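# Close the locker door until it latches

## Task

Push the locker's door shut far enough that it latches and stays closed with nothing holding it. The door must not be flung or slammed open, and the robot must not tip over or finish leaning. If the door stays shut only because the robot is holding it, the task is not done.

## Robot and tools

ROBOT. The LinearBot has an omnidirectional wheeled base and a column about 1.75 m tall. A carriage slides 1.0 m along the column (lift_m) and carries two identical six-joint arms, left and right, each with a two-finger gripper. The arm bases sit at roughly 0.57 m + lift_m above the floor, and carriage parts hang about 0.15 m lower. A hand reaches about 0.78 m from its shoulder but only about 0.38 m below its arm base. The hand is about 0.16 m long and 0.1 m wide, or 0.14 m with the fingers open. The parked arm pose for joints 1 to 6 is 0, 0.05, 0.05, 1.45, 0, 0. With both arms parked the robot is about 0.95 m wide and 0.7 m long.

CAMERAS. carriage_camera is fixed on the carriage, facing forward and tilted about 20 degrees down. left_wrist_camera and right_wrist_camera look out beyond their fingertips.

FRAMES. The base frame has its origin on the floor below the base centre, with x forward, y to the left and z up. left_hand and right_hand report, in this frame, the point halfway between that hand's finger pads. quat_wxyz is the hand's orientation. The hand's z axis runs along the fingers, and the fingers open along its y axis. A hand pointing straight up with joints 1, 5 and 6 at 0 reads (1, 0, 0, 0). The odometry frame is where the base frame stood when the scene began. base_odometry counts wheel rotation only, so wheel slip shows up as travel. Heading is positive to the left and runs from -3.142 to 3.142.

execute_actions. Its argument actions is a list holding one action or none. An empty list only returns the state and images. An action may contain base, joints, or both, and these motions begin together.

base takes exactly one relative move, measured from the base's last reported position:
- translate_m: drive straight, from -2 to 2 m, forward positive.
- strafe_m: move sideways, from -2 to 2 m, left positive.
- rotate_rad: turn in place, from -6.3 to 6.3 rad, counter-clockwise (left) positive.

joints is a map from joint name to an absolute target. Each arm's joints are named separately, left_* and right_*.
- lift_m: 0 to 1 m.
- joint1: -2.617 to 3.054 rad. Turns the arm about vertical; 0 faces forward, positive turns left.
- joint2 (shoulder): 0 to 3.141 rad. 0 points the upper arm back and level, 1.57 upright, 3.14 forward and level.
- joint3 (elbow): 0 to 3.141 rad. 0 is folded, 3.14 straight.
- joint4 (wrist pitch): -1.57 to 1.57 rad. Positive lifts the fingertips.
- joint5 (wrist yaw): -1.57 to 1.57 rad. Positive swings the fingertips to the RIGHT, the opposite sense to joint 1.
- joint6 (hand roll): -2.094 to 2.094 rad. Positive is clockwise when viewed from the forearm.
- gripper_m: 0 to 0.093 m, the gap between the pads.

The cameras argument lists carriage_camera, left_wrist_camera, right_wrist_camera or all. Leaving it out, null or all gives every camera, and [] gives none. An unknown key, camera name or out-of-range value rejects the whole call, and nothing moves. Joints or the base left out of an action may still be pushing toward an older target. Arm joints move at up to 1.8 rad/s (joints 1 to 3) and 2.7 rad/s (joints 4 to 6). One action lasts at most 15 s.

OTHER TOOLS. wait(seconds, 0 to 10) lets the scene run with no new command and returns the state and images. zoom_image(camera, region [x0, y0, x1, y1]) enlarges part of that camera's latest full image. Pixels start at the top-left, the images are 504x504, and a region can be at most 504 by 504. read_manual gives only licence texts. finished_scene(scene) closes the current scene for good and reports whether the task succeeded. Release the door and back the robot away before calling it. If a call reports a stop, the later movement calls in that same reply are skipped.

RESULTS. base_status and joint_status tell how each commanded motion ended:
- done: finished. For the base this only means the wheels turned the commanded amount, and a move of a millimetre or two can say done while falling short.
- off_target: came to rest away from the target and may still be pushing.
- contact_stop or time_out: the old target is dropped and the joint or base holds where it stopped.
- joint command not followed (per joint not_followed): a self-collision check held back that arm's targets, and they may be retried with later actions. To recover, move the blocked arm clear first, then the other arm in a later action.

on_its_own describes what was not commanded, and held at gives the target being held. motor_effort is a percent of maximum, with the peak in brackets. These readings are biased and noisy. A drive_wheels value at rest clearly above its free-driving level means the base is still pressing on something. Joint torques are noisy and offset. MOTOR HOT appears from 75 °C. At 90 °C the arm pauses for 10 s, and at 100 °C the arm goes limp and falls. Keep arms out of long outstretched holds. ARM HIT means an arm struck the robot itself.

CAUTIONS. The base's contact stop triggers only after the impact, and arms have no contact stop at all. A blocked arm keeps pushing and snaps to its target once freed. After a stopped drive, back off about 0.2 m the way you came (undo a turn by turning back), and repeat once if needed. Approach the door and press it gently and slowly; never fling it open. Do not crash or press the two arms into each other. Tipping risk rises with a high carriage, outstretched arms and pulling. Only the images reveal a lean. Do not reverse the base under a table edge. Hand readings drift at long reach. Time spent moving counts against the result, so keep motions efficient.

Each tool is called after ">>>" by a JSON object that holds its "method" and its "body", one argument or row to a line.

## Session

>>> {"method": "execute_actions", "body": {
  "actions": []
}}

Scene clock: 0.00 s.
Joint torques (N m, as the arm reports them, + toward a larger angle): no reading
base_odometry: x=+0.000 y=+0.000 heading=+0.000 (m, m, rad; odometry frame)
base_status: not commanded
joint_positions: lift_m=+0.300 left_joint1_rad=+0.021 left_joint2_rad=+0.052 left_joint3_rad=+0.069 left_joint4_rad=+1.498 left_joint5_rad=+0.008 left_joint6_rad=+0.010 left_gripper_m=+0.095 right_joint1_rad=-0.012 right_joint2_rad=+0.075 right_joint3_rad=+0.031 right_joint4_rad=+1.484 right_joint5_rad=+0.002 right_joint6_rad=+0.031 right_gripper_m=+0.095
joint_status: not commanded
motor_effort: lift_m=+15 drive_wheels=+0 (%)
left_hand: x=+0.2886 y=+0.3173 z=+1.3297 quat_wxyz=(+0.999, +0.004, +0.028, +0.015) (m; base frame)
right_hand: x=+0.3107 y=-0.3192 z=+1.3192 quat_wxyz=(+0.998, +0.002, +0.065, +0.010) (m; base frame)
pictures: carriage_camera, left_wrist_camera, right_wrist_camera
Images, in order (width x height): carriage_camera 504x504, left_wrist_camera 504x504, right_wrist_camera 504x504.

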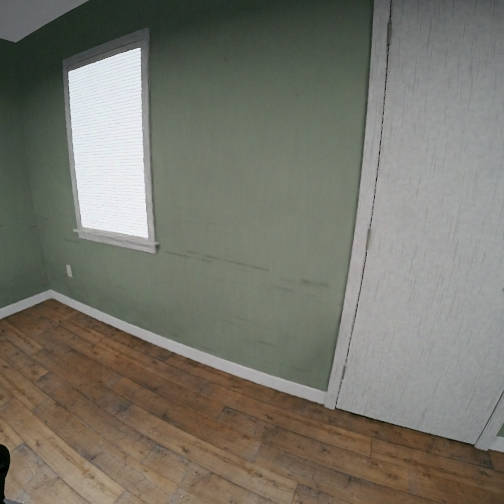

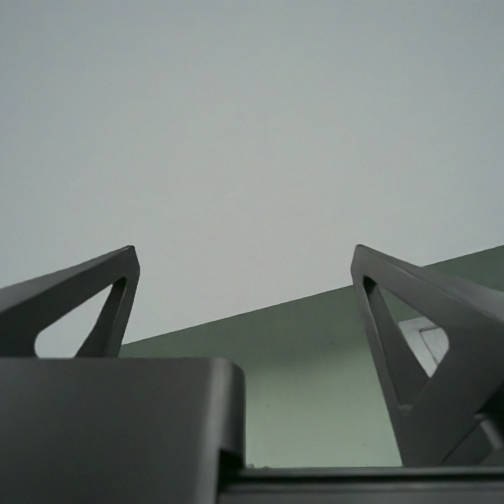

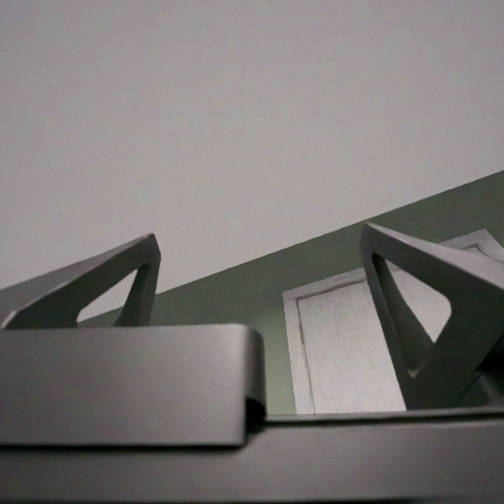

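Locker not visible; look around.

>>> {"method": "execute_actions", "body": {
  "actions": [
    {"base":{"rotate_rad":-1.3}}
  ],
  "cameras": ["carriage_camera"]
}}

>>> {"method": "execute_actions", "body": {
  "actions": [
    {"base":{"rotate_rad":-1.5}}
  ],
  "cameras": ["carriage_camera"]
}}

>>> {"method": "execute_actions", "body": {
  "actions": [
    {"base":{"rotate_rad":-1.5}}
  ],
  "cameras": ["carriage_camera"]
}}

Scene clock: 5.50 s.
Joint torques (N m, as the arm reports them, + toward a larger angle): left_arm=[-0.24  4.79  6.89 -0.35 -0.02  0.07] | right_arm=[ 0.16  3.78  6.64 -0.2  -0.05  0.01]
base_odometry: x=+0.000 y=+0.000 heading=-1.300 (m, m, rad; odometry frame)
base_status: done
joint_positions: lift_m=+0.300 left_joint1_rad=+0.021 left_joint2_rad=+0.052 left_joint3_rad=+0.069 left_joint4_rad=+1.498 left_joint5_rad=+0.008 left_joint6_rad=+0.010 left_gripper_m=+0.095 right_joint1_rad=-0.012 right_joint2_rad=+0.075 right_joint3_rad=+0.031 right_joint4_rad=+1.483 right_joint5_rad=+0.002 right_joint6_rad=+0.031 right_gripper_m=+0.095
joint_status: not commanded
motor_effort: lift_m=+15(15) drive_wheels=+3(12) (%)
left_hand: x=+0.2886 y=+0.3173 z=+1.3297 quat_wxyz=(+0.999, +0.004, +0.028, +0.015) (m; base frame)
right_hand: x=+0.3109 y=-0.3192 z=+1.3192 quat_wxyz=(+0.998, +0.002, +0.065, +0.010) (m; base frame)
pictures: carriage_camera
Images, in order (width x height): carriage_camera 504x504.

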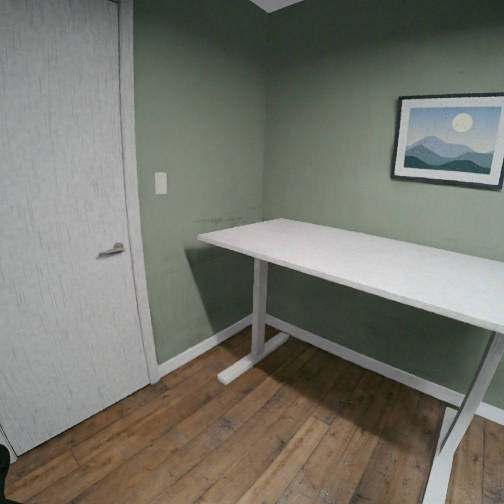

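Scene clock: 8.53 s.
Joint torques (N m, as the arm reports them, + toward a larger angle): left_arm=[-0.28  4.7   6.77 -0.31 -0.02  0.08] | right_arm=[ 0.13  3.58  6.57 -0.19 -0.05  0.03]
base_odometry: x=+0.000 y=+0.000 heading=-2.799 (m, m, rad; odometry frame)
base_status: done
joint_positions: lift_m=+0.300 left_joint1_rad=+0.021 left_joint2_rad=+0.052 left_joint3_rad=+0.069 left_joint4_rad=+1.498 left_joint5_rad=+0.008 left_joint6_rad=+0.010 left_gripper_m=+0.095 right_joint1_rad=-0.012 right_joint2_rad=+0.075 right_joint3_rad=+0.031 right_joint4_rad=+1.483 right_joint5_rad=+0.002 right_joint6_rad=+0.031 right_gripper_m=+0.095
joint_status: not commanded
motor_effort: lift_m=+15(15) drive_wheels=+3(9) (%)
left_hand: x=+0.2886 y=+0.3173 z=+1.3297 quat_wxyz=(+0.999, +0.004, +0.028, +0.015) (m; base frame)
right_hand: x=+0.3110 y=-0.3192 z=+1.3192 quat_wxyz=(+0.998, +0.002, +0.066, +0.010) (m; base frame)
pictures: carriage_camera
Images, in order (width x height): carriage_camera 504x504.

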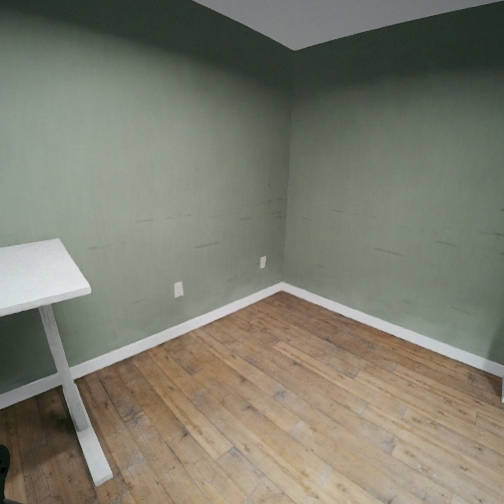

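Scene clock: 11.57 s.
Joint torques (N m, as the arm reports them, + toward a larger angle): left_arm=[-0.26  4.81  6.83 -0.37 -0.03  0.09] | right_arm=[ 0.08  3.5   6.58 -0.18 -0.04 -0.01]
base_odometry: x=+0.000 y=+0.000 heading=+1.984 (m, m, rad; odometry frame)
base_status: done
joint_positions: lift_m=+0.300 left_joint1_rad=+0.021 left_joint2_rad=+0.052 left_joint3_rad=+0.069 left_joint4_rad=+1.497 left_joint5_rad=+0.008 left_joint6_rad=+0.010 left_gripper_m=+0.095 right_joint1_rad=-0.012 right_joint2_rad=+0.075 right_joint3_rad=+0.031 right_joint4_rad=+1.483 right_joint5_rad=+0.002 right_joint6_rad=+0.031 right_gripper_m=+0.095
joint_status: not commanded
motor_effort: lift_m=+15(15) drive_wheels=+3(8) (%)
left_hand: x=+0.2887 y=+0.3173 z=+1.3297 quat_wxyz=(+0.999, +0.004, +0.028, +0.015) (m; base frame)
right_hand: x=+0.3110 y=-0.3192 z=+1.3192 quat_wxyz=(+0.998, +0.002, +0.066, +0.010) (m; base frame)
pictures: carriage_camera
Images, in order (width x height): carriage_camera 504x504.

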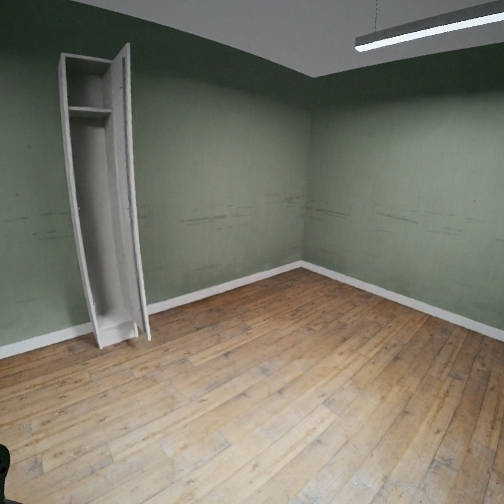

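>>> {"method": "execute_actions", "body": {
  "actions": [
    {"base":{"rotate_rad":0.6}}
  ],
  "cameras": ["carriage_camera"]
}}

Scene clock: 14.83 s.
Joint torques (N m, as the arm reports them, + toward a larger angle): left_arm=[-0.31  4.82  6.93 -0.31 -0.02  0.09] | right_arm=[ 0.01  3.78  6.6  -0.17 -0.05  0.03]
base_odometry: x=+0.000 y=+0.000 heading=+2.583 (m, m, rad; odometry frame)
base_status: done
joint_positions: lift_m=+0.300 left_joint1_rad=+0.021 left_joint2_rad=+0.052 left_joint3_rad=+0.069 left_joint4_rad=+1.497 left_joint5_rad=+0.008 left_joint6_rad=+0.010 left_gripper_m=+0.095 right_joint1_rad=-0.012 right_joint2_rad=+0.075 right_joint3_rad=+0.031 right_joint4_rad=+1.483 right_joint5_rad=+0.002 right_joint6_rad=+0.031 right_gripper_m=+0.095
joint_status: not commanded
motor_effort: lift_m=+15(15) drive_wheels=+5(6) (%)
left_hand: x=+0.2887 y=+0.3173 z=+1.3297 quat_wxyz=(+0.999, +0.004, +0.028, +0.015) (m; base frame)
right_hand: x=+0.3111 y=-0.3192 z=+1.3192 quat_wxyz=(+0.998, +0.002, +0.066, +0.010) (m; base frame)
pictures: carriage_camera
Images, in order (width x height): carriage_camera 504x504.

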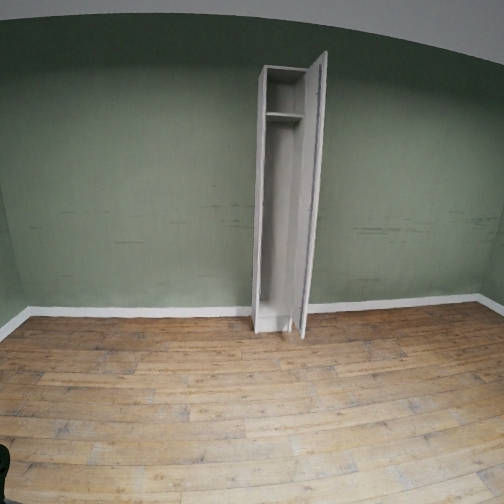

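>>> {"method": "execute_actions", "body": {
  "actions": [
    {"base":{"strafe_m":-0.75}}
  ],
  "cameras": []
}}

>>> {"method": "execute_actions", "body": {
  "actions": [
    {"base":{"translate_m":0.9}}
  ],
  "cameras": ["carriage_camera"]
}}

Scene clock: 24.27 s.
Joint torques (N m, as the arm reports them, + toward a larger angle): left_arm=[-0.17  4.65  6.83 -0.34  0.    0.09] | right_arm=[ 0.09  3.79  6.66 -0.22 -0.05 -0.02]
base_odometry: x=+0.397 y=+0.636 heading=+2.584 (m, m, rad; odometry frame)
base_status: done
joint_positions: lift_m=+0.300 left_joint1_rad=+0.021 left_joint2_rad=+0.052 left_joint3_rad=+0.069 left_joint4_rad=+1.497 left_joint5_rad=+0.008 left_joint6_rad=+0.010 left_gripper_m=+0.095 right_joint1_rad=-0.012 right_joint2_rad=+0.075 right_joint3_rad=+0.031 right_joint4_rad=+1.483 right_joint5_rad=+0.002 right_joint6_rad=+0.031 right_gripper_m=+0.095
joint_status: not commanded
motor_effort: lift_m=+15(15) drive_wheels=-2(11) (%)
left_hand: x=+0.2887 y=+0.3173 z=+1.3297 quat_wxyz=(+0.999, +0.004, +0.028, +0.015) (m; base frame)
right_hand: x=+0.3110 y=-0.3192 z=+1.3192 quat_wxyz=(+0.998, +0.002, +0.066, +0.010) (m; base frame)
pictures: none
No camera images: the call's "cameras" was empty. Leave "cameras" out to get every camera's image.

Scene clock: 28.33 s.
Joint torques (N m, as the arm reports them, + toward a larger angle): left_arm=[-0.27  4.81  6.81 -0.36 -0.03  0.08] | right_arm=[ 0.09  3.7   6.53 -0.15 -0.01  0.  ]
base_odometry: x=-0.366 y=+1.113 heading=+2.583 (m, m, rad; odometry frame)
base_status: done
joint_positions: lift_m=+0.300 left_joint1_rad=+0.021 left_joint2_rad=+0.052 left_joint3_rad=+0.069 left_joint4_rad=+1.497 left_joint5_rad=+0.008 left_joint6_rad=+0.010 left_gripper_m=+0.095 right_joint1_rad=-0.012 right_joint2_rad=+0.075 right_joint3_rad=+0.031 right_joint4_rad=+1.482 right_joint5_rad=+0.002 right_joint6_rad=+0.031 right_gripper_m=+0.095
joint_status: not commanded
motor_effort: lift_m=+15(15) drive_wheels=-2(9) (%)
left_hand: x=+0.2887 y=+0.3173 z=+1.3297 quat_wxyz=(+0.999, +0.004, +0.028, +0.015) (m; base frame)
right_hand: x=+0.3112 y=-0.3192 z=+1.3192 quat_wxyz=(+0.998, +0.002, +0.066, +0.010) (m; base frame)
pictures: carriage_camera
Images, in order (width x height): carriage_camera 504x504.

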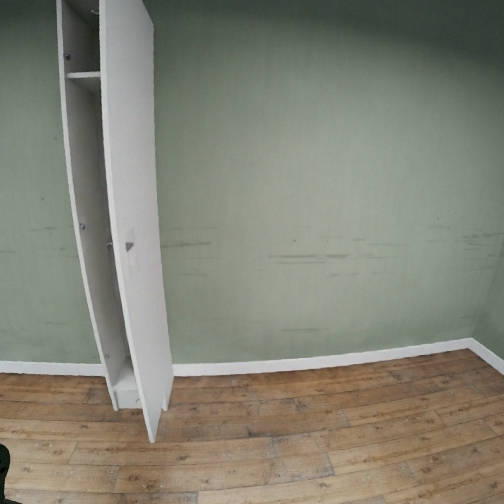

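>>> {"method": "execute_actions", "body": {
  "actions": [
    {"base":{"translate_m":0.2},"joints":{"left_joint2_rad":1.2,"left_joint3_rad":1.2,"left_joint4_rad":0,"left_gripper_m":0}}
  ],
  "cameras": ["carriage_camera","left_wrist_camera"]
}}

Scene clock: 39.83 s.
Joint torques (N m, as the arm reports them, + toward a larger angle): left_arm=[-0.28 -5.06 11.77  2.4  -0.02  0.09] | right_arm=[ 0.1   3.77  6.57 -0.11 -0.03  0.  ]
base_odometry: x=-0.536 y=+1.219 heading=+2.583 (m, m, rad; odometry frame)
base_status: done
joint_positions: lift_m=+0.300 left_joint1_rad=+0.021 left_joint2_rad=+1.196 left_joint3_rad=+1.179 left_joint4_rad=+0.017 left_joint5_rad=+0.008 left_joint6_rad=+0.010 left_gripper_m=+0.001 right_joint1_rad=-0.012 right_joint2_rad=+0.075 right_joint3_rad=+0.031 right_joint4_rad=+1.482 right_joint5_rad=+0.002 right_joint6_rad=+0.031 right_gripper_m=+0.095
joint_status: all done
motor_effort: lift_m=+15(15) drive_wheels=+2(10) (%)
left_hand: x=+0.6899 y=+0.3257 z=+1.3075 quat_wxyz=(+0.707, -0.001, +0.707, +0.008) (m; base frame)
right_hand: x=+0.3112 y=-0.3192 z=+1.3192 quat_wxyz=(+0.998, +0.002, +0.066, +0.010) (m; base frame)
pictures: carriage_camera, left_wrist_camera
camera_calibration (this result's frames):
left_wrist_camera: T_world_to_cam=[[-0.0182948, -0.999822, 0.00451048, 0.324762], [-0.573336, 0.00679485, -0.819292, 1.4742], [0.819116, -0.0175748, -0.573358, 0.311857], [0, 0, 0, 1]] pos_world=[0.595704, 0.320168, 1.38514]
Images, in order (width x height): carriage_camera 504x504, left_wrist_camera 504x504.

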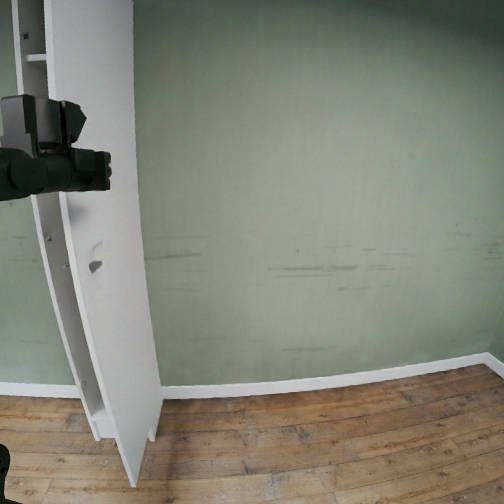

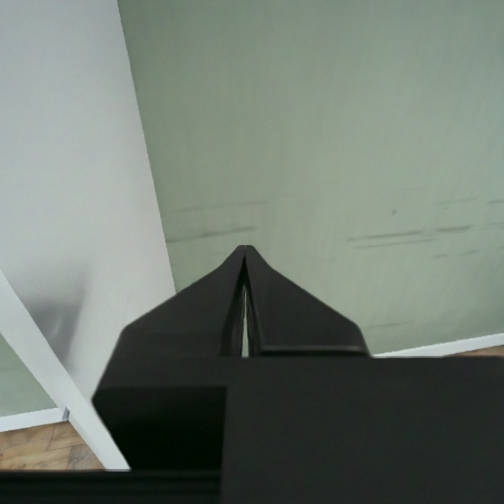

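>>> {"method": "execute_actions", "body": {
  "actions": [
    {"base":{"translate_m":0.22}}
  ],
  "cameras": []
}}

>>> {"method": "execute_actions", "body": {
  "actions": [
    {"base":{"strafe_m":0.25}}
  ],
  "cameras": ["carriage_camera","left_wrist_camera"]
}}

Scene clock: 45.00 s.
Joint torques (N m, as the arm reports them, + toward a larger angle): left_arm=[-0.23 -5.04 11.73  2.42 -0.02  0.09] | right_arm=[ 0.04  3.79  6.46 -0.17 -0.03  0.02]
base_odometry: x=-0.722 y=+1.336 heading=+2.582 (m, m, rad; odometry frame)
base_status: done
joint_positions: lift_m=+0.300 left_joint1_rad=+0.021 left_joint2_rad=+1.196 left_joint3_rad=+1.179 left_joint4_rad=+0.015 left_joint5_rad=+0.008 left_joint6_rad=+0.010 left_gripper_m=+0.001 right_joint1_rad=-0.012 right_joint2_rad=+0.075 right_joint3_rad=+0.031 right_joint4_rad=+1.481 right_joint5_rad=+0.002 right_joint6_rad=+0.031 right_gripper_m=+0.095
joint_status: not commanded
motor_effort: lift_m=+15(15) drive_wheels=+2(12) (%)
left_hand: x=+0.6899 y=+0.3257 z=+1.3071 quat_wxyz=(+0.706, -0.001, +0.708, +0.008) (m; base frame)
right_hand: x=+0.3113 y=-0.3192 z=+1.3192 quat_wxyz=(+0.998, +0.002, +0.066, +0.010) (m; base frame)
pictures: none
No camera images: the call's "cameras" was empty. Leave "cameras" out to get every camera's image.

Scene clock: 47.40 s.
Joint torques (N m, as the arm reports them, + toward a larger angle): left_arm=[ 0.63 -5.08 11.49  2.55 -0.1   0.07] | right_arm=[ 0.03  3.68  6.52 -0.19 -0.03  0.03]
base_odometry: x=-0.855 y=+1.124 heading=+2.582 (m, m, rad; odometry frame)
base_status: done
joint_positions: lift_m=+0.300 left_joint1_rad=+0.011 left_joint2_rad=+1.196 left_joint3_rad=+1.179 left_joint4_rad=+0.015 left_joint5_rad=+0.015 left_joint6_rad=+0.011 left_gripper_m=+0.001 right_joint1_rad=-0.012 right_joint2_rad=+0.075 right_joint3_rad=+0.031 right_joint4_rad=+1.482 right_joint5_rad=+0.002 right_joint6_rad=+0.031 right_gripper_m=+0.095
joint_status: not commanded
motor_effort: lift_m=+15(15) drive_wheels=-1(7) (%)
left_hand: x=+0.6900 y=+0.3205 z=+1.3071 quat_wxyz=(+0.706, +0.005, +0.708, +0.003) (m; base frame)
right_hand: x=+0.3112 y=-0.3192 z=+1.3192 quat_wxyz=(+0.998, +0.002, +0.066, +0.010) (m; base frame)
pictures: carriage_camera, left_wrist_camera
camera_calibration (this result's frames):
left_wrist_camera: T_world_to_cam=[[-0.0346872, -0.999391, 0.00382525, 0.331691], [-0.574394, 0.0168037, -0.818406, 1.47032], [0.817844, -0.0305854, -0.574627, 0.318218], [0, 0, 0, 1]] pos_world=[0.595793, 0.316515, 1.3849]
Images, in order (width x height): carriage_camera 504x504, left_wrist_camera 504x504.

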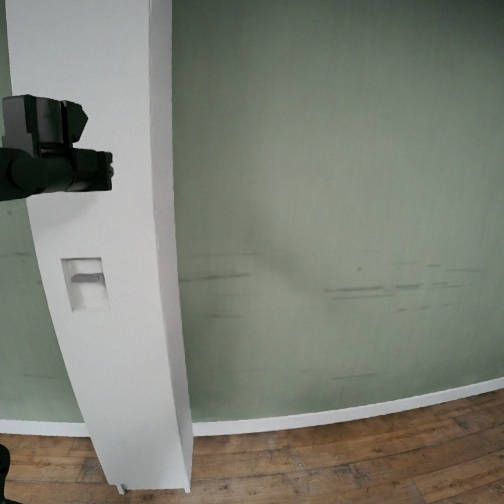

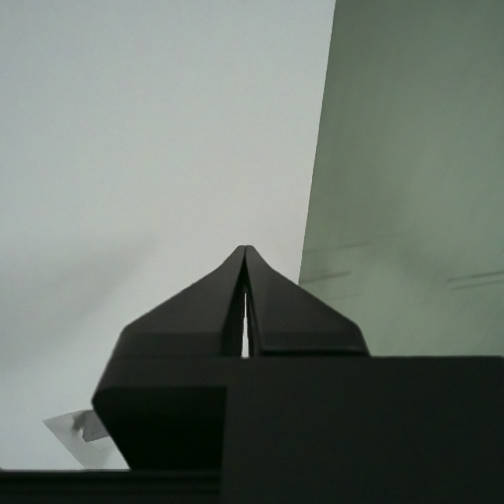

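>>> {"method": "execute_actions", "body": {
  "actions": [
    {"base":{"strafe_m":0.15}}
  ],
  "cameras": []
}}

>>> {"method": "execute_actions", "body": {
  "actions": [
    {"base":{"translate_m":0.1}}
  ],
  "cameras": ["carriage_camera","left_wrist_camera"]
}}

Scene clock: 51.60 s.
Joint torques (N m, as the arm reports them, + toward a larger angle): left_arm=[ 0.49 -5.11 11.46  2.48 -0.08  0.07] | right_arm=[ 0.09  3.65  6.65 -0.17 -0.04  0.03]
base_odometry: x=-0.935 y=+0.997 heading=+2.582 (m, m, rad; odometry frame)
base_status: done
joint_positions: lift_m=+0.300 left_joint1_rad=+0.011 left_joint2_rad=+1.196 left_joint3_rad=+1.179 left_joint4_rad=+0.015 left_joint5_rad=+0.014 left_joint6_rad=+0.011 left_gripper_m=+0.001 right_joint1_rad=-0.012 right_joint2_rad=+0.075 right_joint3_rad=+0.031 right_joint4_rad=+1.482 right_joint5_rad=+0.002 right_joint6_rad=+0.031 right_gripper_m=+0.095
joint_status: not commanded
motor_effort: lift_m=+15(15) drive_wheels=+0(9) (%)
left_hand: x=+0.6900 y=+0.3208 z=+1.3071 quat_wxyz=(+0.706, +0.005, +0.708, +0.003) (m; base frame)
right_hand: x=+0.3112 y=-0.3192 z=+1.3192 quat_wxyz=(+0.998, +0.002, +0.066, +0.010) (m; base frame)
pictures: none
No camera images: the call's "cameras" was empty. Leave "cameras" out to get every camera's image.

Scene clock: 53.13 s.
Joint torques (N m, as the arm reports them, + toward a larger angle): left_arm=[ 0.38  7.67 10.68  4.3   0.04  0.07] | right_arm=[ 0.02  3.67  6.61 -0.17 -0.02  0.01]
base_odometry: x=-1.015 y=+1.047 heading=+2.584 (m, m, rad; odometry frame)
base_status: translate_m contact_stop (by the wheels' count: +0.095 of +0.100)
joint_positions: lift_m=+0.300 left_joint1_rad=+0.014 left_joint2_rad=+1.080 left_joint3_rad=+1.184 left_joint4_rad=-0.152 left_joint5_rad=+0.004 left_joint6_rad=+0.012 left_gripper_m=+0.001 right_joint1_rad=-0.012 right_joint2_rad=+0.075 right_joint3_rad=+0.031 right_joint4_rad=+1.481 right_joint5_rad=+0.001 right_joint6_rad=+0.031 right_gripper_m=+0.095
joint_status: not commanded
motor_effort: lift_m=+15(15) drive_wheels=+6(10) (%)
left_hand: x=+0.6531 y=+0.3232 z=+1.3127 quat_wxyz=(+0.690, +0.000, +0.724, +0.008) (m; base frame)
right_hand: x=+0.3113 y=-0.3192 z=+1.3192 quat_wxyz=(+0.998, +0.002, +0.066, +0.010) (m; base frame)
pictures: carriage_camera, left_wrist_camera
camera_calibration (this result's frames):
left_wrist_camera: T_world_to_cam=[[-0.0200093, -0.999787, 0.00496018, 0.322151], [-0.610823, 0.0082968, -0.791724, 1.44522], [0.791515, -0.0188716, -0.610859, 0.412691], [0, 0, 0, 1]] pos_world=[0.56257, 0.31788, 1.39472]
Images, in order (width x height): carriage_camera 504x504, left_wrist_camera 504x504.

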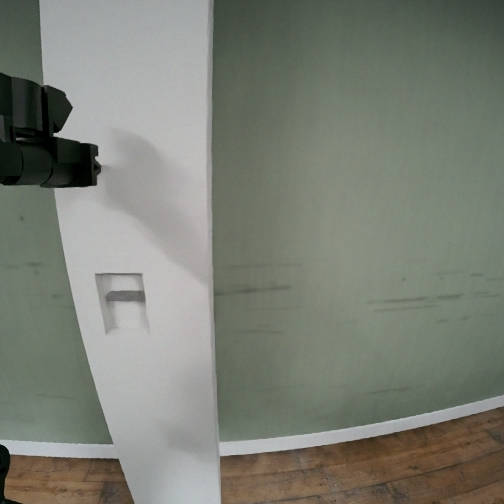

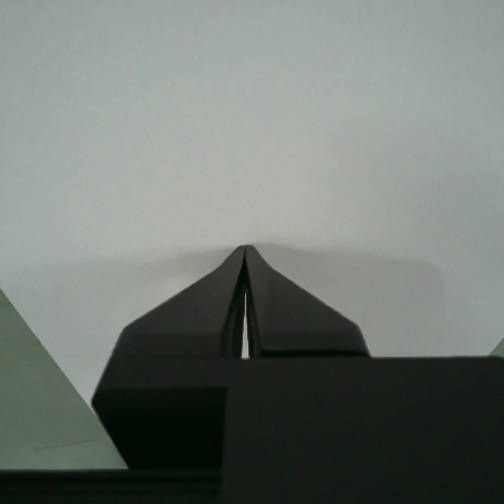

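Pressed firmly. Back off and check.

>>> {"method": "execute_actions", "body": {
  "actions": [
    {"base":{"translate_m":-0.5}}
  ],
  "cameras": []
}}

>>> {"method": "execute_actions", "body": {
  "actions": [
    {"base":{"strafe_m":0.6}}
  ],
  "cameras": ["carriage_camera"]
}}

Scene clock: 58.10 s.
Joint torques (N m, as the arm reports them, + toward a larger angle): left_arm=[ 0.32 -5.07 10.94  2.66  0.03  0.08] | right_arm=[ 0.24  3.68  6.66 -0.14 -0.02  0.03]
base_odometry: x=-0.591 y=+0.782 heading=+2.584 (m, m, rad; odometry frame)
base_status: done
joint_positions: lift_m=+0.300 left_joint1_rad=+0.014 left_joint2_rad=+1.194 left_joint3_rad=+1.184 left_joint4_rad=-0.002 left_joint5_rad=+0.002 left_joint6_rad=+0.012 left_gripper_m=+0.001 right_joint1_rad=-0.012 right_joint2_rad=+0.075 right_joint3_rad=+0.031 right_joint4_rad=+1.483 right_joint5_rad=+0.001 right_joint6_rad=+0.031 right_gripper_m=+0.095
joint_status: not commanded
motor_effort: lift_m=+15(15) drive_wheels=+0(12) (%)
left_hand: x=+0.6890 y=+0.3240 z=+1.3063 quat_wxyz=(+0.703, +0.000, +0.712, +0.008) (m; base frame)
right_hand: x=+0.3111 y=-0.3192 z=+1.3192 quat_wxyz=(+0.998, +0.002, +0.066, +0.010) (m; base frame)
pictures: none
No camera images: the call's "cameras" was empty. Leave "cameras" out to get every camera's image.

Scene clock: 61.47 s.
Joint torques (N m, as the arm reports them, + toward a larger angle): left_arm=[ 0.21 -5.05 10.91  2.68  0.01  0.07] | right_arm=[ 0.14  3.69  6.55 -0.17 -0.01  0.01]
base_odometry: x=-0.909 y=+0.273 heading=+2.584 (m, m, rad; odometry frame)
base_status: done
joint_positions: lift_m=+0.300 left_joint1_rad=+0.014 left_joint2_rad=+1.194 left_joint3_rad=+1.184 left_joint4_rad=-0.002 left_joint5_rad=+0.003 left_joint6_rad=+0.012 left_gripper_m=+0.001 right_joint1_rad=-0.012 right_joint2_rad=+0.075 right_joint3_rad=+0.031 right_joint4_rad=+1.483 right_joint5_rad=+0.001 right_joint6_rad=+0.031 right_gripper_m=+0.095
joint_status: not commanded
motor_effort: lift_m=+15(15) drive_wheels=-2(5) (%)
left_hand: x=+0.6890 y=+0.3239 z=+1.3063 quat_wxyz=(+0.703, +0.000, +0.712, +0.008) (m; base frame)
right_hand: x=+0.3111 y=-0.3192 z=+1.3192 quat_wxyz=(+0.998, +0.002, +0.066, +0.010) (m; base frame)
pictures: carriage_camera
Images, in order (width x height): carriage_camera 504x504.

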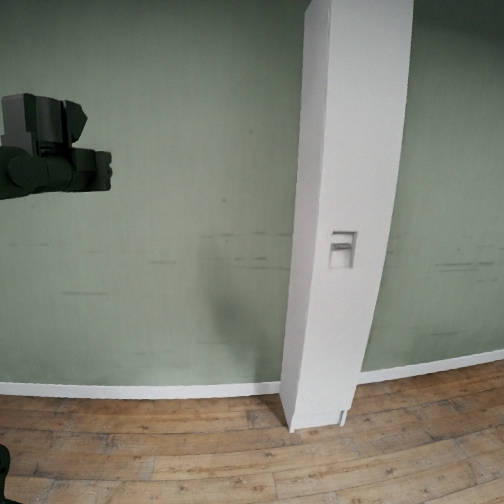

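>>> {"method": "zoom_image", "body": {
  "camera": "carriage_camera",
  "region": [260, 0, 440, 440]
}}

Region (260, 0, 440, 440) of carriage_camera's 504x504 image, scaled by 1.145, with more detail than that image has; it fills the left 206 columns of this view, and the rest is white.

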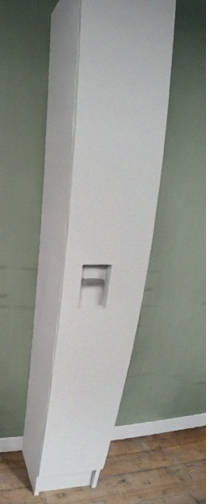

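Looks closed.

>>> {"method": "finished_scene", "body": {
  "scene": 1
}}

The scene is finished: the task was done.


## Next scene

The same job, from a new start.

>>> {"method": "execute_actions", "body": {
  "actions": []
}}

Scene clock: 0.00 s.
Joint torques (N m, as the arm reports them, + toward a larger angle): no reading
base_odometry: x=+0.000 y=+0.000 heading=+0.000 (m, m, rad; odometry frame)
base_status: not commanded
joint_positions: lift_m=+0.300 left_joint1_rad=+0.012 left_joint2_rad=+0.053 left_joint3_rad=+0.052 left_joint4_rad=+1.502 left_joint5_rad=+0.040 left_joint6_rad=-0.033 left_gripper_m=+0.095 right_joint1_rad=-0.020 right_joint2_rad=+0.079 right_joint3_rad=+0.024 right_joint4_rad=+1.426 right_joint5_rad=+0.022 right_joint6_rad=+0.023 right_gripper_m=+0.095
joint_status: not commanded
motor_effort: lift_m=+15 drive_wheels=+2 (%)
left_hand: x=+0.2934 y=+0.3118 z=+1.3252 quat_wxyz=(+0.999, +0.019, +0.036, -0.011) (m; base frame)
right_hand: x=+0.3280 y=-0.3232 z=+1.3147 quat_wxyz=(+0.995, +0.013, +0.099, +0.001) (m; base frame)
pictures: carriage_camera, left_wrist_camera, right_wrist_camera
camera_calibration (this result's frames):
carriage_camera: T_world_to_cam=[[0.0476695, -0.998415, 0.0299341, -0.0440565], [-0.299029, -0.0428582, -0.953281, 1.30029], [0.953053, 0.0364913, -0.300598, 0.224199], [0, 0, 0, 1]] pos_world=[0.177251, 0.00355999, 1.30825]
left_wrist_camera: T_world_to_cam=[[-0.0404991, -0.996903, -0.0674175, 0.404471], [0.777356, 0.010955, -0.628965, 0.611658], [0.627756, -0.0778799, 0.774505, -1.06468], [0, 0, 0, 1]] pos_world=[0.209265, 0.3136, 1.23658]
right_wrist_camera: T_world_to_cam=[[0.0618917, -0.99756, -0.0323012, -0.300102], [0.647204, 0.0647493, -0.759562, 0.80503], [0.7598, 0.0261051, 0.649632, -0.972044], [0, 0, 0, 1]] pos_world=[0.236114, -0.32612, 1.23325]
Images, in order (width x height): carriage_camera 504x504, left_wrist_camera 504x504, right_wrist_camera 504x504.

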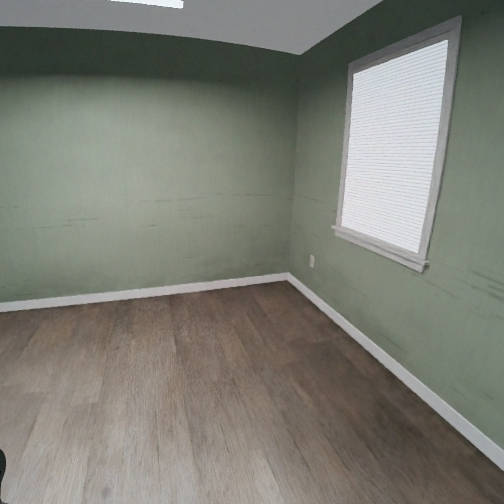

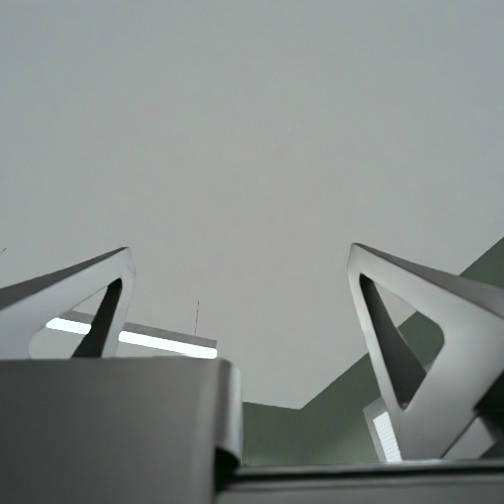

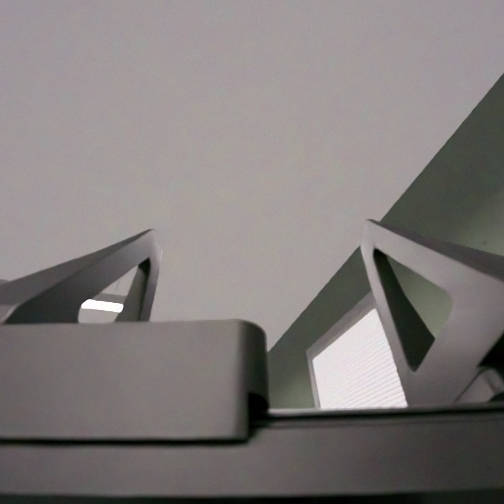

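Layout from before suggests the locker is to the left.

>>> {"method": "execute_actions", "body": {
  "actions": [
    {"base":{"rotate_rad":1.4}}
  ],
  "cameras": ["carriage_camera"]
}}

Scene clock: 4.33 s.
Joint torques (N m, as the arm reports them, + toward a larger angle): left_arm=[-0.25  4.76  7.   -0.36 -0.04  0.09] | right_arm=[-0.1   3.37  6.78  0.03 -0.03  0.02]
base_odometry: x=+0.000 y=+0.000 heading=+1.400 (m, m, rad; odometry frame)
base_status: done
joint_positions: lift_m=+0.300 left_joint1_rad=+0.012 left_joint2_rad=+0.053 left_joint3_rad=+0.052 left_joint4_rad=+1.502 left_joint5_rad=+0.040 left_joint6_rad=-0.033 left_gripper_m=+0.095 right_joint1_rad=-0.020 right_joint2_rad=+0.079 right_joint3_rad=+0.024 right_joint4_rad=+1.425 right_joint5_rad=+0.022 right_joint6_rad=+0.023 right_gripper_m=+0.095
joint_status: not commanded
motor_effort: lift_m=+15(15) drive_wheels=+3(5) (%)
left_hand: x=+0.2934 y=+0.3118 z=+1.3252 quat_wxyz=(+0.999, +0.019, +0.036, -0.011) (m; base frame)
right_hand: x=+0.3283 y=-0.3232 z=+1.3146 quat_wxyz=(+0.995, +0.013, +0.100, +0.001) (m; base frame)
pictures: carriage_camera
camera_calibration (this result's frames):
carriage_camera: T_world_to_cam=[[0.0476695, -0.998415, 0.0299341, -0.0440565], [-0.299029, -0.0428582, -0.953281, 1.30029], [0.953053, 0.0364913, -0.300598, 0.224199], [0, 0, 0, 1]] pos_world=[0.177251, 0.00355999, 1.30825]
Images, in order (width x height): carriage_camera 504x504.

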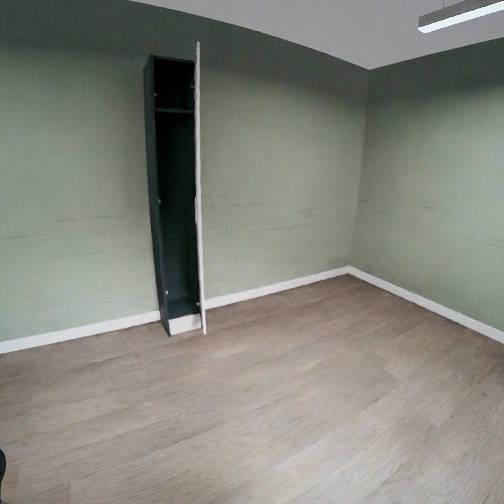

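>>> {"method": "execute_actions", "body": {
  "actions": [
    {"base":{"rotate_rad":0.35}}
  ],
  "cameras": ["carriage_camera"]
}}

Scene clock: 7.80 s.
Joint torques (N m, as the arm reports them, + toward a larger angle): left_arm=[-0.33  4.82  6.98 -0.32 -0.04  0.08] | right_arm=[ 0.    3.4   6.85  0.02 -0.05 -0.02]
base_odometry: x=+0.000 y=+0.000 heading=+1.750 (m, m, rad; odometry frame)
base_status: done
joint_positions: lift_m=+0.300 left_joint1_rad=+0.012 left_joint2_rad=+0.053 left_joint3_rad=+0.052 left_joint4_rad=+1.502 left_joint5_rad=+0.040 left_joint6_rad=-0.033 left_gripper_m=+0.095 right_joint1_rad=-0.020 right_joint2_rad=+0.079 right_joint3_rad=+0.024 right_joint4_rad=+1.425 right_joint5_rad=+0.022 right_joint6_rad=+0.023 right_gripper_m=+0.095
joint_status: not commanded
motor_effort: lift_m=+15(15) drive_wheels=+3(6) (%)
left_hand: x=+0.2934 y=+0.3118 z=+1.3252 quat_wxyz=(+0.999, +0.019, +0.036, -0.011) (m; base frame)
right_hand: x=+0.3284 y=-0.3233 z=+1.3146 quat_wxyz=(+0.995, +0.013, +0.100, +0.001) (m; base frame)
pictures: carriage_camera
camera_calibration (this result's frames):
carriage_camera: T_world_to_cam=[[0.0476695, -0.998415, 0.0299341, -0.0440565], [-0.299029, -0.0428582, -0.953281, 1.30029], [0.953053, 0.0364913, -0.300598, 0.224199], [0, 0, 0, 1]] pos_world=[0.177251, 0.00355999, 1.30825]
Images, in order (width x height): carriage_camera 504x504.

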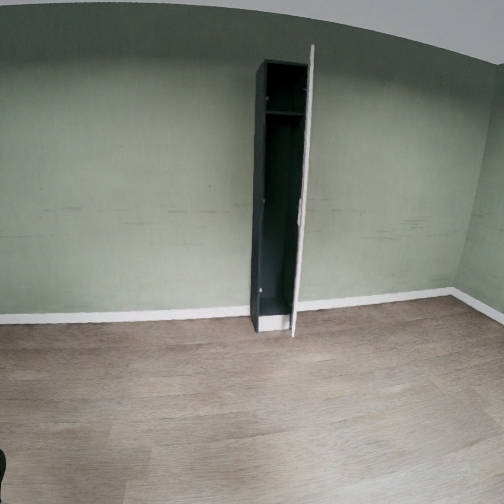

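>>> {"method": "execute_actions", "body": {
  "actions": [
    {"base":{"strafe_m":-0.8},"joints":{"left_joint2_rad":1.2,"left_joint3_rad":1.2,"left_joint4_rad":0,"left_gripper_m":0}}
  ],
  "cameras": []
}}

>>> {"method": "execute_actions", "body": {
  "actions": [
    {"base":{"translate_m":1.0}}
  ],
  "cameras": ["carriage_camera"]
}}

Scene clock: 14.40 s.
Joint torques (N m, as the arm reports them, + toward a larger angle): left_arm=[-0.38 -4.41 11.45  2.43 -0.01  0.08] | right_arm=[ 0.12  3.44  7.03 -0.01  0.02 -0.01]
base_odometry: x=+0.787 y=+0.143 heading=+1.750 (m, m, rad; odometry frame)
base_status: done
joint_positions: lift_m=+0.300 left_joint1_rad=+0.012 left_joint2_rad=+1.191 left_joint3_rad=+1.180 left_joint4_rad=+0.021 left_joint5_rad=+0.040 left_joint6_rad=-0.033 left_gripper_m=+0.001 right_joint1_rad=-0.020 right_joint2_rad=+0.079 right_joint3_rad=+0.024 right_joint4_rad=+1.425 right_joint5_rad=+0.022 right_joint6_rad=+0.023 right_gripper_m=+0.095
joint_status: all done
motor_effort: lift_m=+15(15) drive_wheels=-3(11) (%)
left_hand: x=+0.6881 y=+0.3166 z=+1.3114 quat_wxyz=(+0.710, -0.002, +0.703, -0.022) (m; base frame)
right_hand: x=+0.3284 y=-0.3233 z=+1.3146 quat_wxyz=(+0.995, +0.013, +0.100, +0.001) (m; base frame)
pictures: none
No camera images: the call's "cameras" was empty. Leave "cameras" out to get every camera's image.

Scene clock: 18.67 s.
Joint torques (N m, as the arm reports them, + toward a larger angle): left_arm=[-0.26 -4.59 11.47  2.39 -0.02  0.08] | right_arm=[-0.02  3.56  6.81  0.05 -0.06  0.01]
base_odometry: x=+0.609 y=+1.127 heading=+1.750 (m, m, rad; odometry frame)
base_status: done
joint_positions: lift_m=+0.300 left_joint1_rad=+0.012 left_joint2_rad=+1.191 left_joint3_rad=+1.180 left_joint4_rad=+0.019 left_joint5_rad=+0.040 left_joint6_rad=-0.033 left_gripper_m=+0.001 right_joint1_rad=-0.020 right_joint2_rad=+0.079 right_joint3_rad=+0.024 right_joint4_rad=+1.424 right_joint5_rad=+0.022 right_joint6_rad=+0.023 right_gripper_m=+0.095
joint_status: not commanded
motor_effort: lift_m=+15(15) drive_wheels=-2(10) (%)
left_hand: x=+0.6881 y=+0.3166 z=+1.3107 quat_wxyz=(+0.709, -0.002, +0.704, -0.022) (m; base frame)
right_hand: x=+0.3286 y=-0.3233 z=+1.3145 quat_wxyz=(+0.995, +0.013, +0.101, +0.001) (m; base frame)
pictures: carriage_camera
camera_calibration (this result's frames):
carriage_camera: T_world_to_cam=[[0.0476695, -0.998415, 0.0299341, -0.0440566], [-0.299029, -0.0428582, -0.953281, 1.30029], [0.953053, 0.0364913, -0.300598, 0.224199], [0, 0, 0, 1]] pos_world=[0.177251, 0.00355999, 1.30825]
Images, in order (width x height): carriage_camera 504x504.

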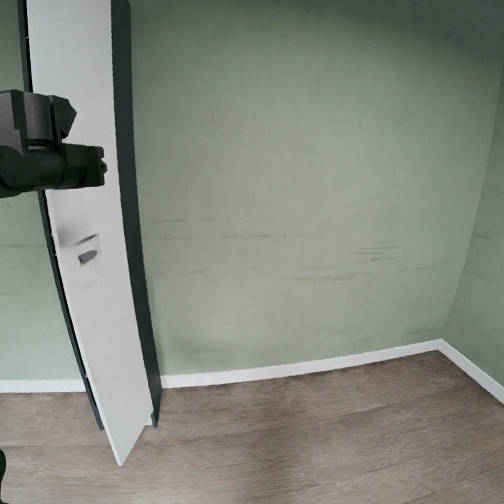

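>>> {"method": "execute_actions", "body": {
  "actions": [
    {"base":{"translate_m":0.27}}
  ],
  "cameras": []
}}

>>> {"method": "execute_actions", "body": {
  "actions": [
    {"base":{"strafe_m":0.3}}
  ],
  "cameras": ["carriage_camera","left_wrist_camera"]
}}

Scene clock: 25.20 s.
Joint torques (N m, as the arm reports them, + toward a larger angle): left_arm=[-0.13 -4.52 11.51  2.43 -0.02  0.09] | right_arm=[ 0.05  3.36  6.61 -0.03 -0.06  0.04]
base_odometry: x=+0.562 y=+1.393 heading=+1.749 (m, m, rad; odometry frame)
base_status: done
joint_positions: lift_m=+0.300 left_joint1_rad=+0.012 left_joint2_rad=+1.191 left_joint3_rad=+1.180 left_joint4_rad=+0.018 left_joint5_rad=+0.040 left_joint6_rad=-0.033 left_gripper_m=+0.001 right_joint1_rad=-0.020 right_joint2_rad=+0.079 right_joint3_rad=+0.024 right_joint4_rad=+1.425 right_joint5_rad=+0.022 right_joint6_rad=+0.023 right_gripper_m=+0.095
joint_status: not commanded
motor_effort: lift_m=+15(15) drive_wheels=-2(7) (%)
left_hand: x=+0.6881 y=+0.3166 z=+1.3106 quat_wxyz=(+0.709, -0.002, +0.705, -0.022) (m; base frame)
right_hand: x=+0.3284 y=-0.3233 z=+1.3146 quat_wxyz=(+0.995, +0.013, +0.100, +0.001) (m; base frame)
pictures: none
No camera images: the call's "cameras" was empty. Leave "cameras" out to get every camera's image.

Scene clock: 27.67 s.
Joint torques (N m, as the arm reports them, + toward a larger angle): left_arm=[ 0.57 -4.41 11.38  2.5  -0.12  0.01] | right_arm=[ 0.18  3.55  6.87 -0.02 -0.01  0.  ]
base_odometry: x=+0.266 y=+1.340 heading=+1.749 (m, m, rad; odometry frame)
base_status: done
joint_positions: lift_m=+0.300 left_joint1_rad=+0.004 left_joint2_rad=+1.191 left_joint3_rad=+1.180 left_joint4_rad=+0.015 left_joint5_rad=+0.048 left_joint6_rad=-0.025 left_gripper_m=+0.001 right_joint1_rad=-0.020 right_joint2_rad=+0.079 right_joint3_rad=+0.024 right_joint4_rad=+1.425 right_joint5_rad=+0.021 right_joint6_rad=+0.023 right_gripper_m=+0.095
joint_status: not commanded
motor_effort: lift_m=+15(15) drive_wheels=-1(10) (%)
left_hand: x=+0.6880 y=+0.3121 z=+1.3099 quat_wxyz=(+0.708, +0.006, +0.706, -0.024) (m; base frame)
right_hand: x=+0.3284 y=-0.3231 z=+1.3146 quat_wxyz=(+0.995, +0.013, +0.100, +0.001) (m; base frame)
pictures: carriage_camera, left_wrist_camera
camera_calibration (this result's frames):
carriage_camera: T_world_to_cam=[[0.0476695, -0.998415, 0.0299341, -0.0440566], [-0.299029, -0.0428582, -0.953281, 1.30029], [0.953053, 0.0364913, -0.300598, 0.224199], [0, 0, 0, 1]] pos_world=[0.177251, 0.00355999, 1.30825]
left_wrist_camera: T_world_to_cam=[[-0.0740636, -0.996468, 0.0395843, 0.302525], [-0.568942, 0.00962085, -0.822321, 1.47526], [0.819036, -0.0834253, -0.567645, 0.327687], [0, 0, 0, 1]] pos_world=[0.593358, 0.314601, 1.38718]
Images, in order (width x height): carriage_camera 504x504, left_wrist_camera 504x504.

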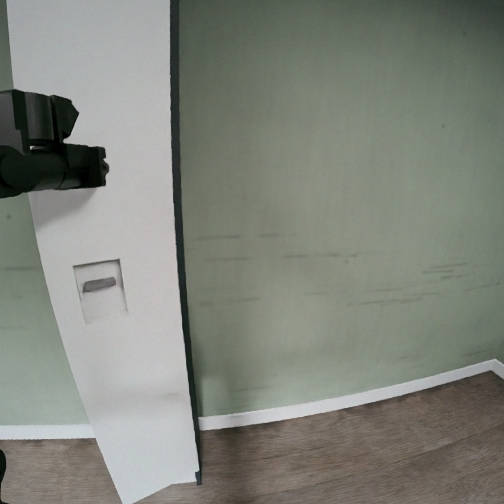

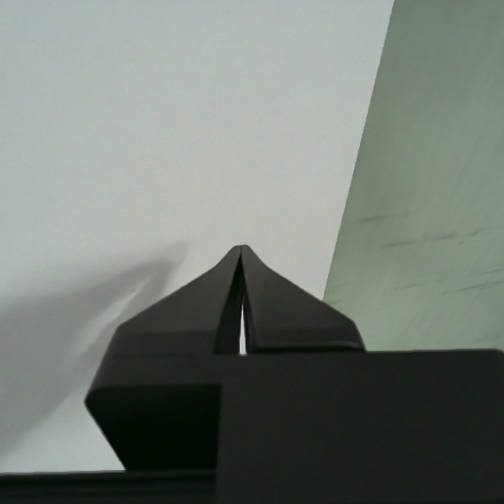

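>>> {"method": "execute_actions", "body": {
  "actions": [
    {"base":{"strafe_m":0.13}}
  ],
  "cameras": []
}}

>>> {"method": "execute_actions", "body": {
  "actions": [
    {"base":{"translate_m":0.14}}
  ],
  "cameras": ["carriage_camera","left_wrist_camera"]
}}

Scene clock: 32.57 s.
Joint torques (N m, as the arm reports them, + toward a larger angle): left_arm=[ 0.82 -4.59 11.42  2.49 -0.08  0.  ] | right_arm=[ 0.08  3.47  6.7  -0.02 -0.03  0.  ]
base_odometry: x=+0.138 y=+1.317 heading=+1.749 (m, m, rad; odometry frame)
base_status: done
joint_positions: lift_m=+0.300 left_joint1_rad=+0.001 left_joint2_rad=+1.191 left_joint3_rad=+1.180 left_joint4_rad=+0.015 left_joint5_rad=+0.048 left_joint6_rad=-0.025 left_gripper_m=+0.001 right_joint1_rad=-0.020 right_joint2_rad=+0.079 right_joint3_rad=+0.024 right_joint4_rad=+1.425 right_joint5_rad=+0.021 right_joint6_rad=+0.023 right_gripper_m=+0.095
joint_status: not commanded
motor_effort: lift_m=+15(15) drive_wheels=-1(9) (%)
left_hand: x=+0.6880 y=+0.3105 z=+1.3099 quat_wxyz=(+0.708, +0.008, +0.706, -0.026) (m; base frame)
right_hand: x=+0.3284 y=-0.3231 z=+1.3146 quat_wxyz=(+0.995, +0.012, +0.100, +0.001) (m; base frame)
pictures: none
No camera images: the call's "cameras" was empty. Leave "cameras" out to get every camera's image.

Scene clock: 34.20 s.
Joint torques (N m, as the arm reports them, + toward a larger angle): left_arm=[ 0.64 11.31  9.74  5.05 -0.14  0.  ] | right_arm=[ 0.    3.5   6.91  0.   -0.04  0.  ]
base_odometry: x=+0.116 y=+1.437 heading=+1.750 (m, m, rad; odometry frame)
base_status: translate_m contact_stop (by the wheels' count: +0.122 of +0.140)
joint_positions: lift_m=+0.300 left_joint1_rad=+0.004 left_joint2_rad=+1.046 left_joint3_rad=+1.195 left_joint4_rad=-0.221 left_joint5_rad=+0.052 left_joint6_rad=-0.025 left_gripper_m=+0.001 right_joint1_rad=-0.020 right_joint2_rad=+0.079 right_joint3_rad=+0.024 right_joint4_rad=+1.423 right_joint5_rad=+0.021 right_joint6_rad=+0.023 right_gripper_m=+0.095
joint_status: not commanded
motor_effort: lift_m=+15(15) drive_wheels=+8(12) (%)
left_hand: x=+0.6409 y=+0.3110 z=+1.3128 quat_wxyz=(+0.681, +0.007, +0.732, -0.026) (m; base frame)
right_hand: x=+0.3289 y=-0.3231 z=+1.3145 quat_wxyz=(+0.995, +0.012, +0.101, +0.001) (m; base frame)
pictures: carriage_camera, left_wrist_camera
camera_calibration (this result's frames):
carriage_camera: T_world_to_cam=[[0.0476695, -0.998415, 0.0299341, -0.0440566], [-0.299029, -0.0428582, -0.953281, 1.30029], [0.953053, 0.0364913, -0.300598, 0.224199], [0, 0, 0, 1]] pos_world=[0.177251, 0.00355999, 1.30825]
left_wrist_camera: T_world_to_cam=[[-0.0757193, -0.996061, 0.0461506, 0.29011], [-0.629925, 0.0119054, -0.776565, 1.42919], [0.772956, -0.0878723, -0.628345, 0.478437], [0, 0, 0, 1]] pos_world=[0.552438, 0.313993, 1.39709]
Images, in order (width x height): carriage_camera 504x504, left_wrist_camera 504x504.

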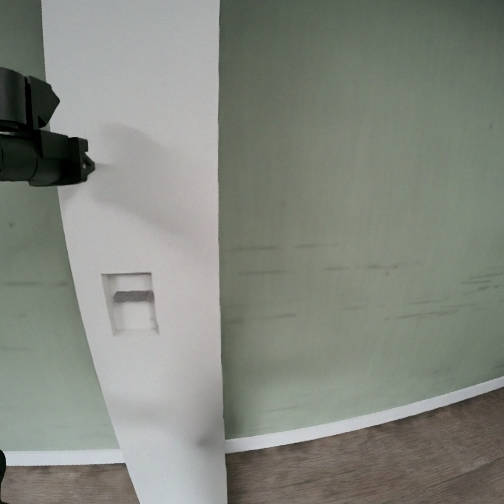

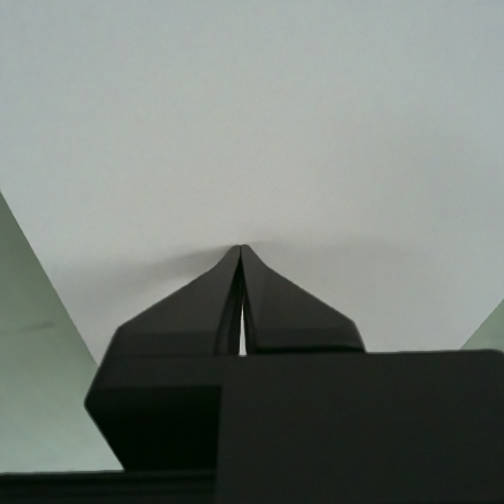

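>>> {"method": "execute_actions", "body": {
  "actions": [
    {"base":{"translate_m":-0.5}}
  ],
  "cameras": []
}}

>>> {"method": "execute_actions", "body": {
  "actions": [
    {"base":{"strafe_m":0.6}}
  ],
  "cameras": ["carriage_camera"]
}}

Scene clock: 41.13 s.
Joint torques (N m, as the arm reports them, + toward a larger angle): left_arm=[ 0.52 -4.95  9.99  2.7  -0.07  0.  ] | right_arm=[ 0.03  3.63  6.76 -0.04 -0.03  0.03]
base_odometry: x=+0.205 y=+0.945 heading=+1.750 (m, m, rad; odometry frame)
base_status: done
joint_positions: lift_m=+0.300 left_joint1_rad=+0.004 left_joint2_rad=+1.194 left_joint3_rad=+1.195 left_joint4_rad=+0.000 left_joint5_rad=+0.046 left_joint6_rad=-0.025 left_gripper_m=+0.001 right_joint1_rad=-0.020 right_joint2_rad=+0.079 right_joint3_rad=+0.024 right_joint4_rad=+1.426 right_joint5_rad=+0.021 right_joint6_rad=+0.023 right_gripper_m=+0.095
joint_status: not commanded
motor_effort: lift_m=+15(15) drive_wheels=-1(12) (%)
left_hand: x=+0.6882 y=+0.3122 z=+1.3122 quat_wxyz=(+0.707, +0.006, +0.707, -0.024) (m; base frame)
right_hand: x=+0.3281 y=-0.3230 z=+1.3147 quat_wxyz=(+0.995, +0.012, +0.099, +0.001) (m; base frame)
pictures: none
No camera images: the call's "cameras" was empty. Leave "cameras" out to get every camera's image.

Scene clock: 44.50 s.
Joint torques (N m, as the arm reports them, + toward a larger angle): left_arm=[ 0.6  -4.81 10.01  2.68 -0.07  0.  ] | right_arm=[ 0.1   3.48  6.62 -0.02 -0.05  0.  ]
base_odometry: x=-0.385 y=+0.838 heading=+1.750 (m, m, rad; odometry frame)
base_status: done
joint_positions: lift_m=+0.300 left_joint1_rad=+0.004 left_joint2_rad=+1.194 left_joint3_rad=+1.195 left_joint4_rad=+0.000 left_joint5_rad=+0.045 left_joint6_rad=-0.025 left_gripper_m=+0.001 right_joint1_rad=-0.020 right_joint2_rad=+0.079 right_joint3_rad=+0.024 right_joint4_rad=+1.426 right_joint5_rad=+0.021 right_joint6_rad=+0.023 right_gripper_m=+0.095
joint_status: not commanded
motor_effort: lift_m=+15(15) drive_wheels=-2(6) (%)
left_hand: x=+0.6882 y=+0.3123 z=+1.3122 quat_wxyz=(+0.707, +0.006, +0.707, -0.024) (m; base frame)
right_hand: x=+0.3281 y=-0.3230 z=+1.3147 quat_wxyz=(+0.995, +0.012, +0.099, +0.001) (m; base frame)
pictures: carriage_camera
camera_calibration (this result's frames):
carriage_camera: T_world_to_cam=[[0.0476695, -0.998415, 0.0299341, -0.0440566], [-0.299029, -0.0428582, -0.953281, 1.30029], [0.953053, 0.0364913, -0.300598, 0.224199], [0, 0, 0, 1]] pos_world=[0.177251, 0.00355999, 1.30825]
Images, in order (width x height): carriage_camera 504x504.

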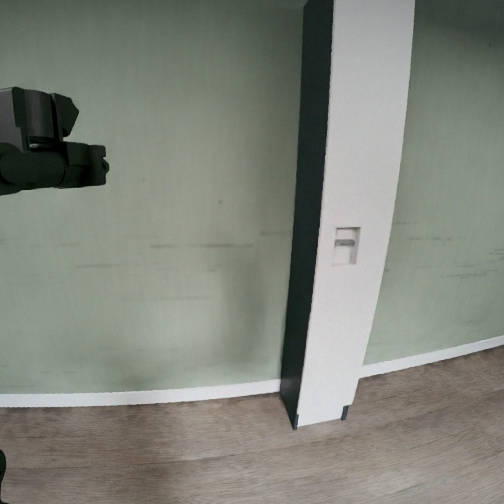

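>>> {"method": "finished_scene", "body": {
  "scene": 2
}}

The scene is finished: the task was done.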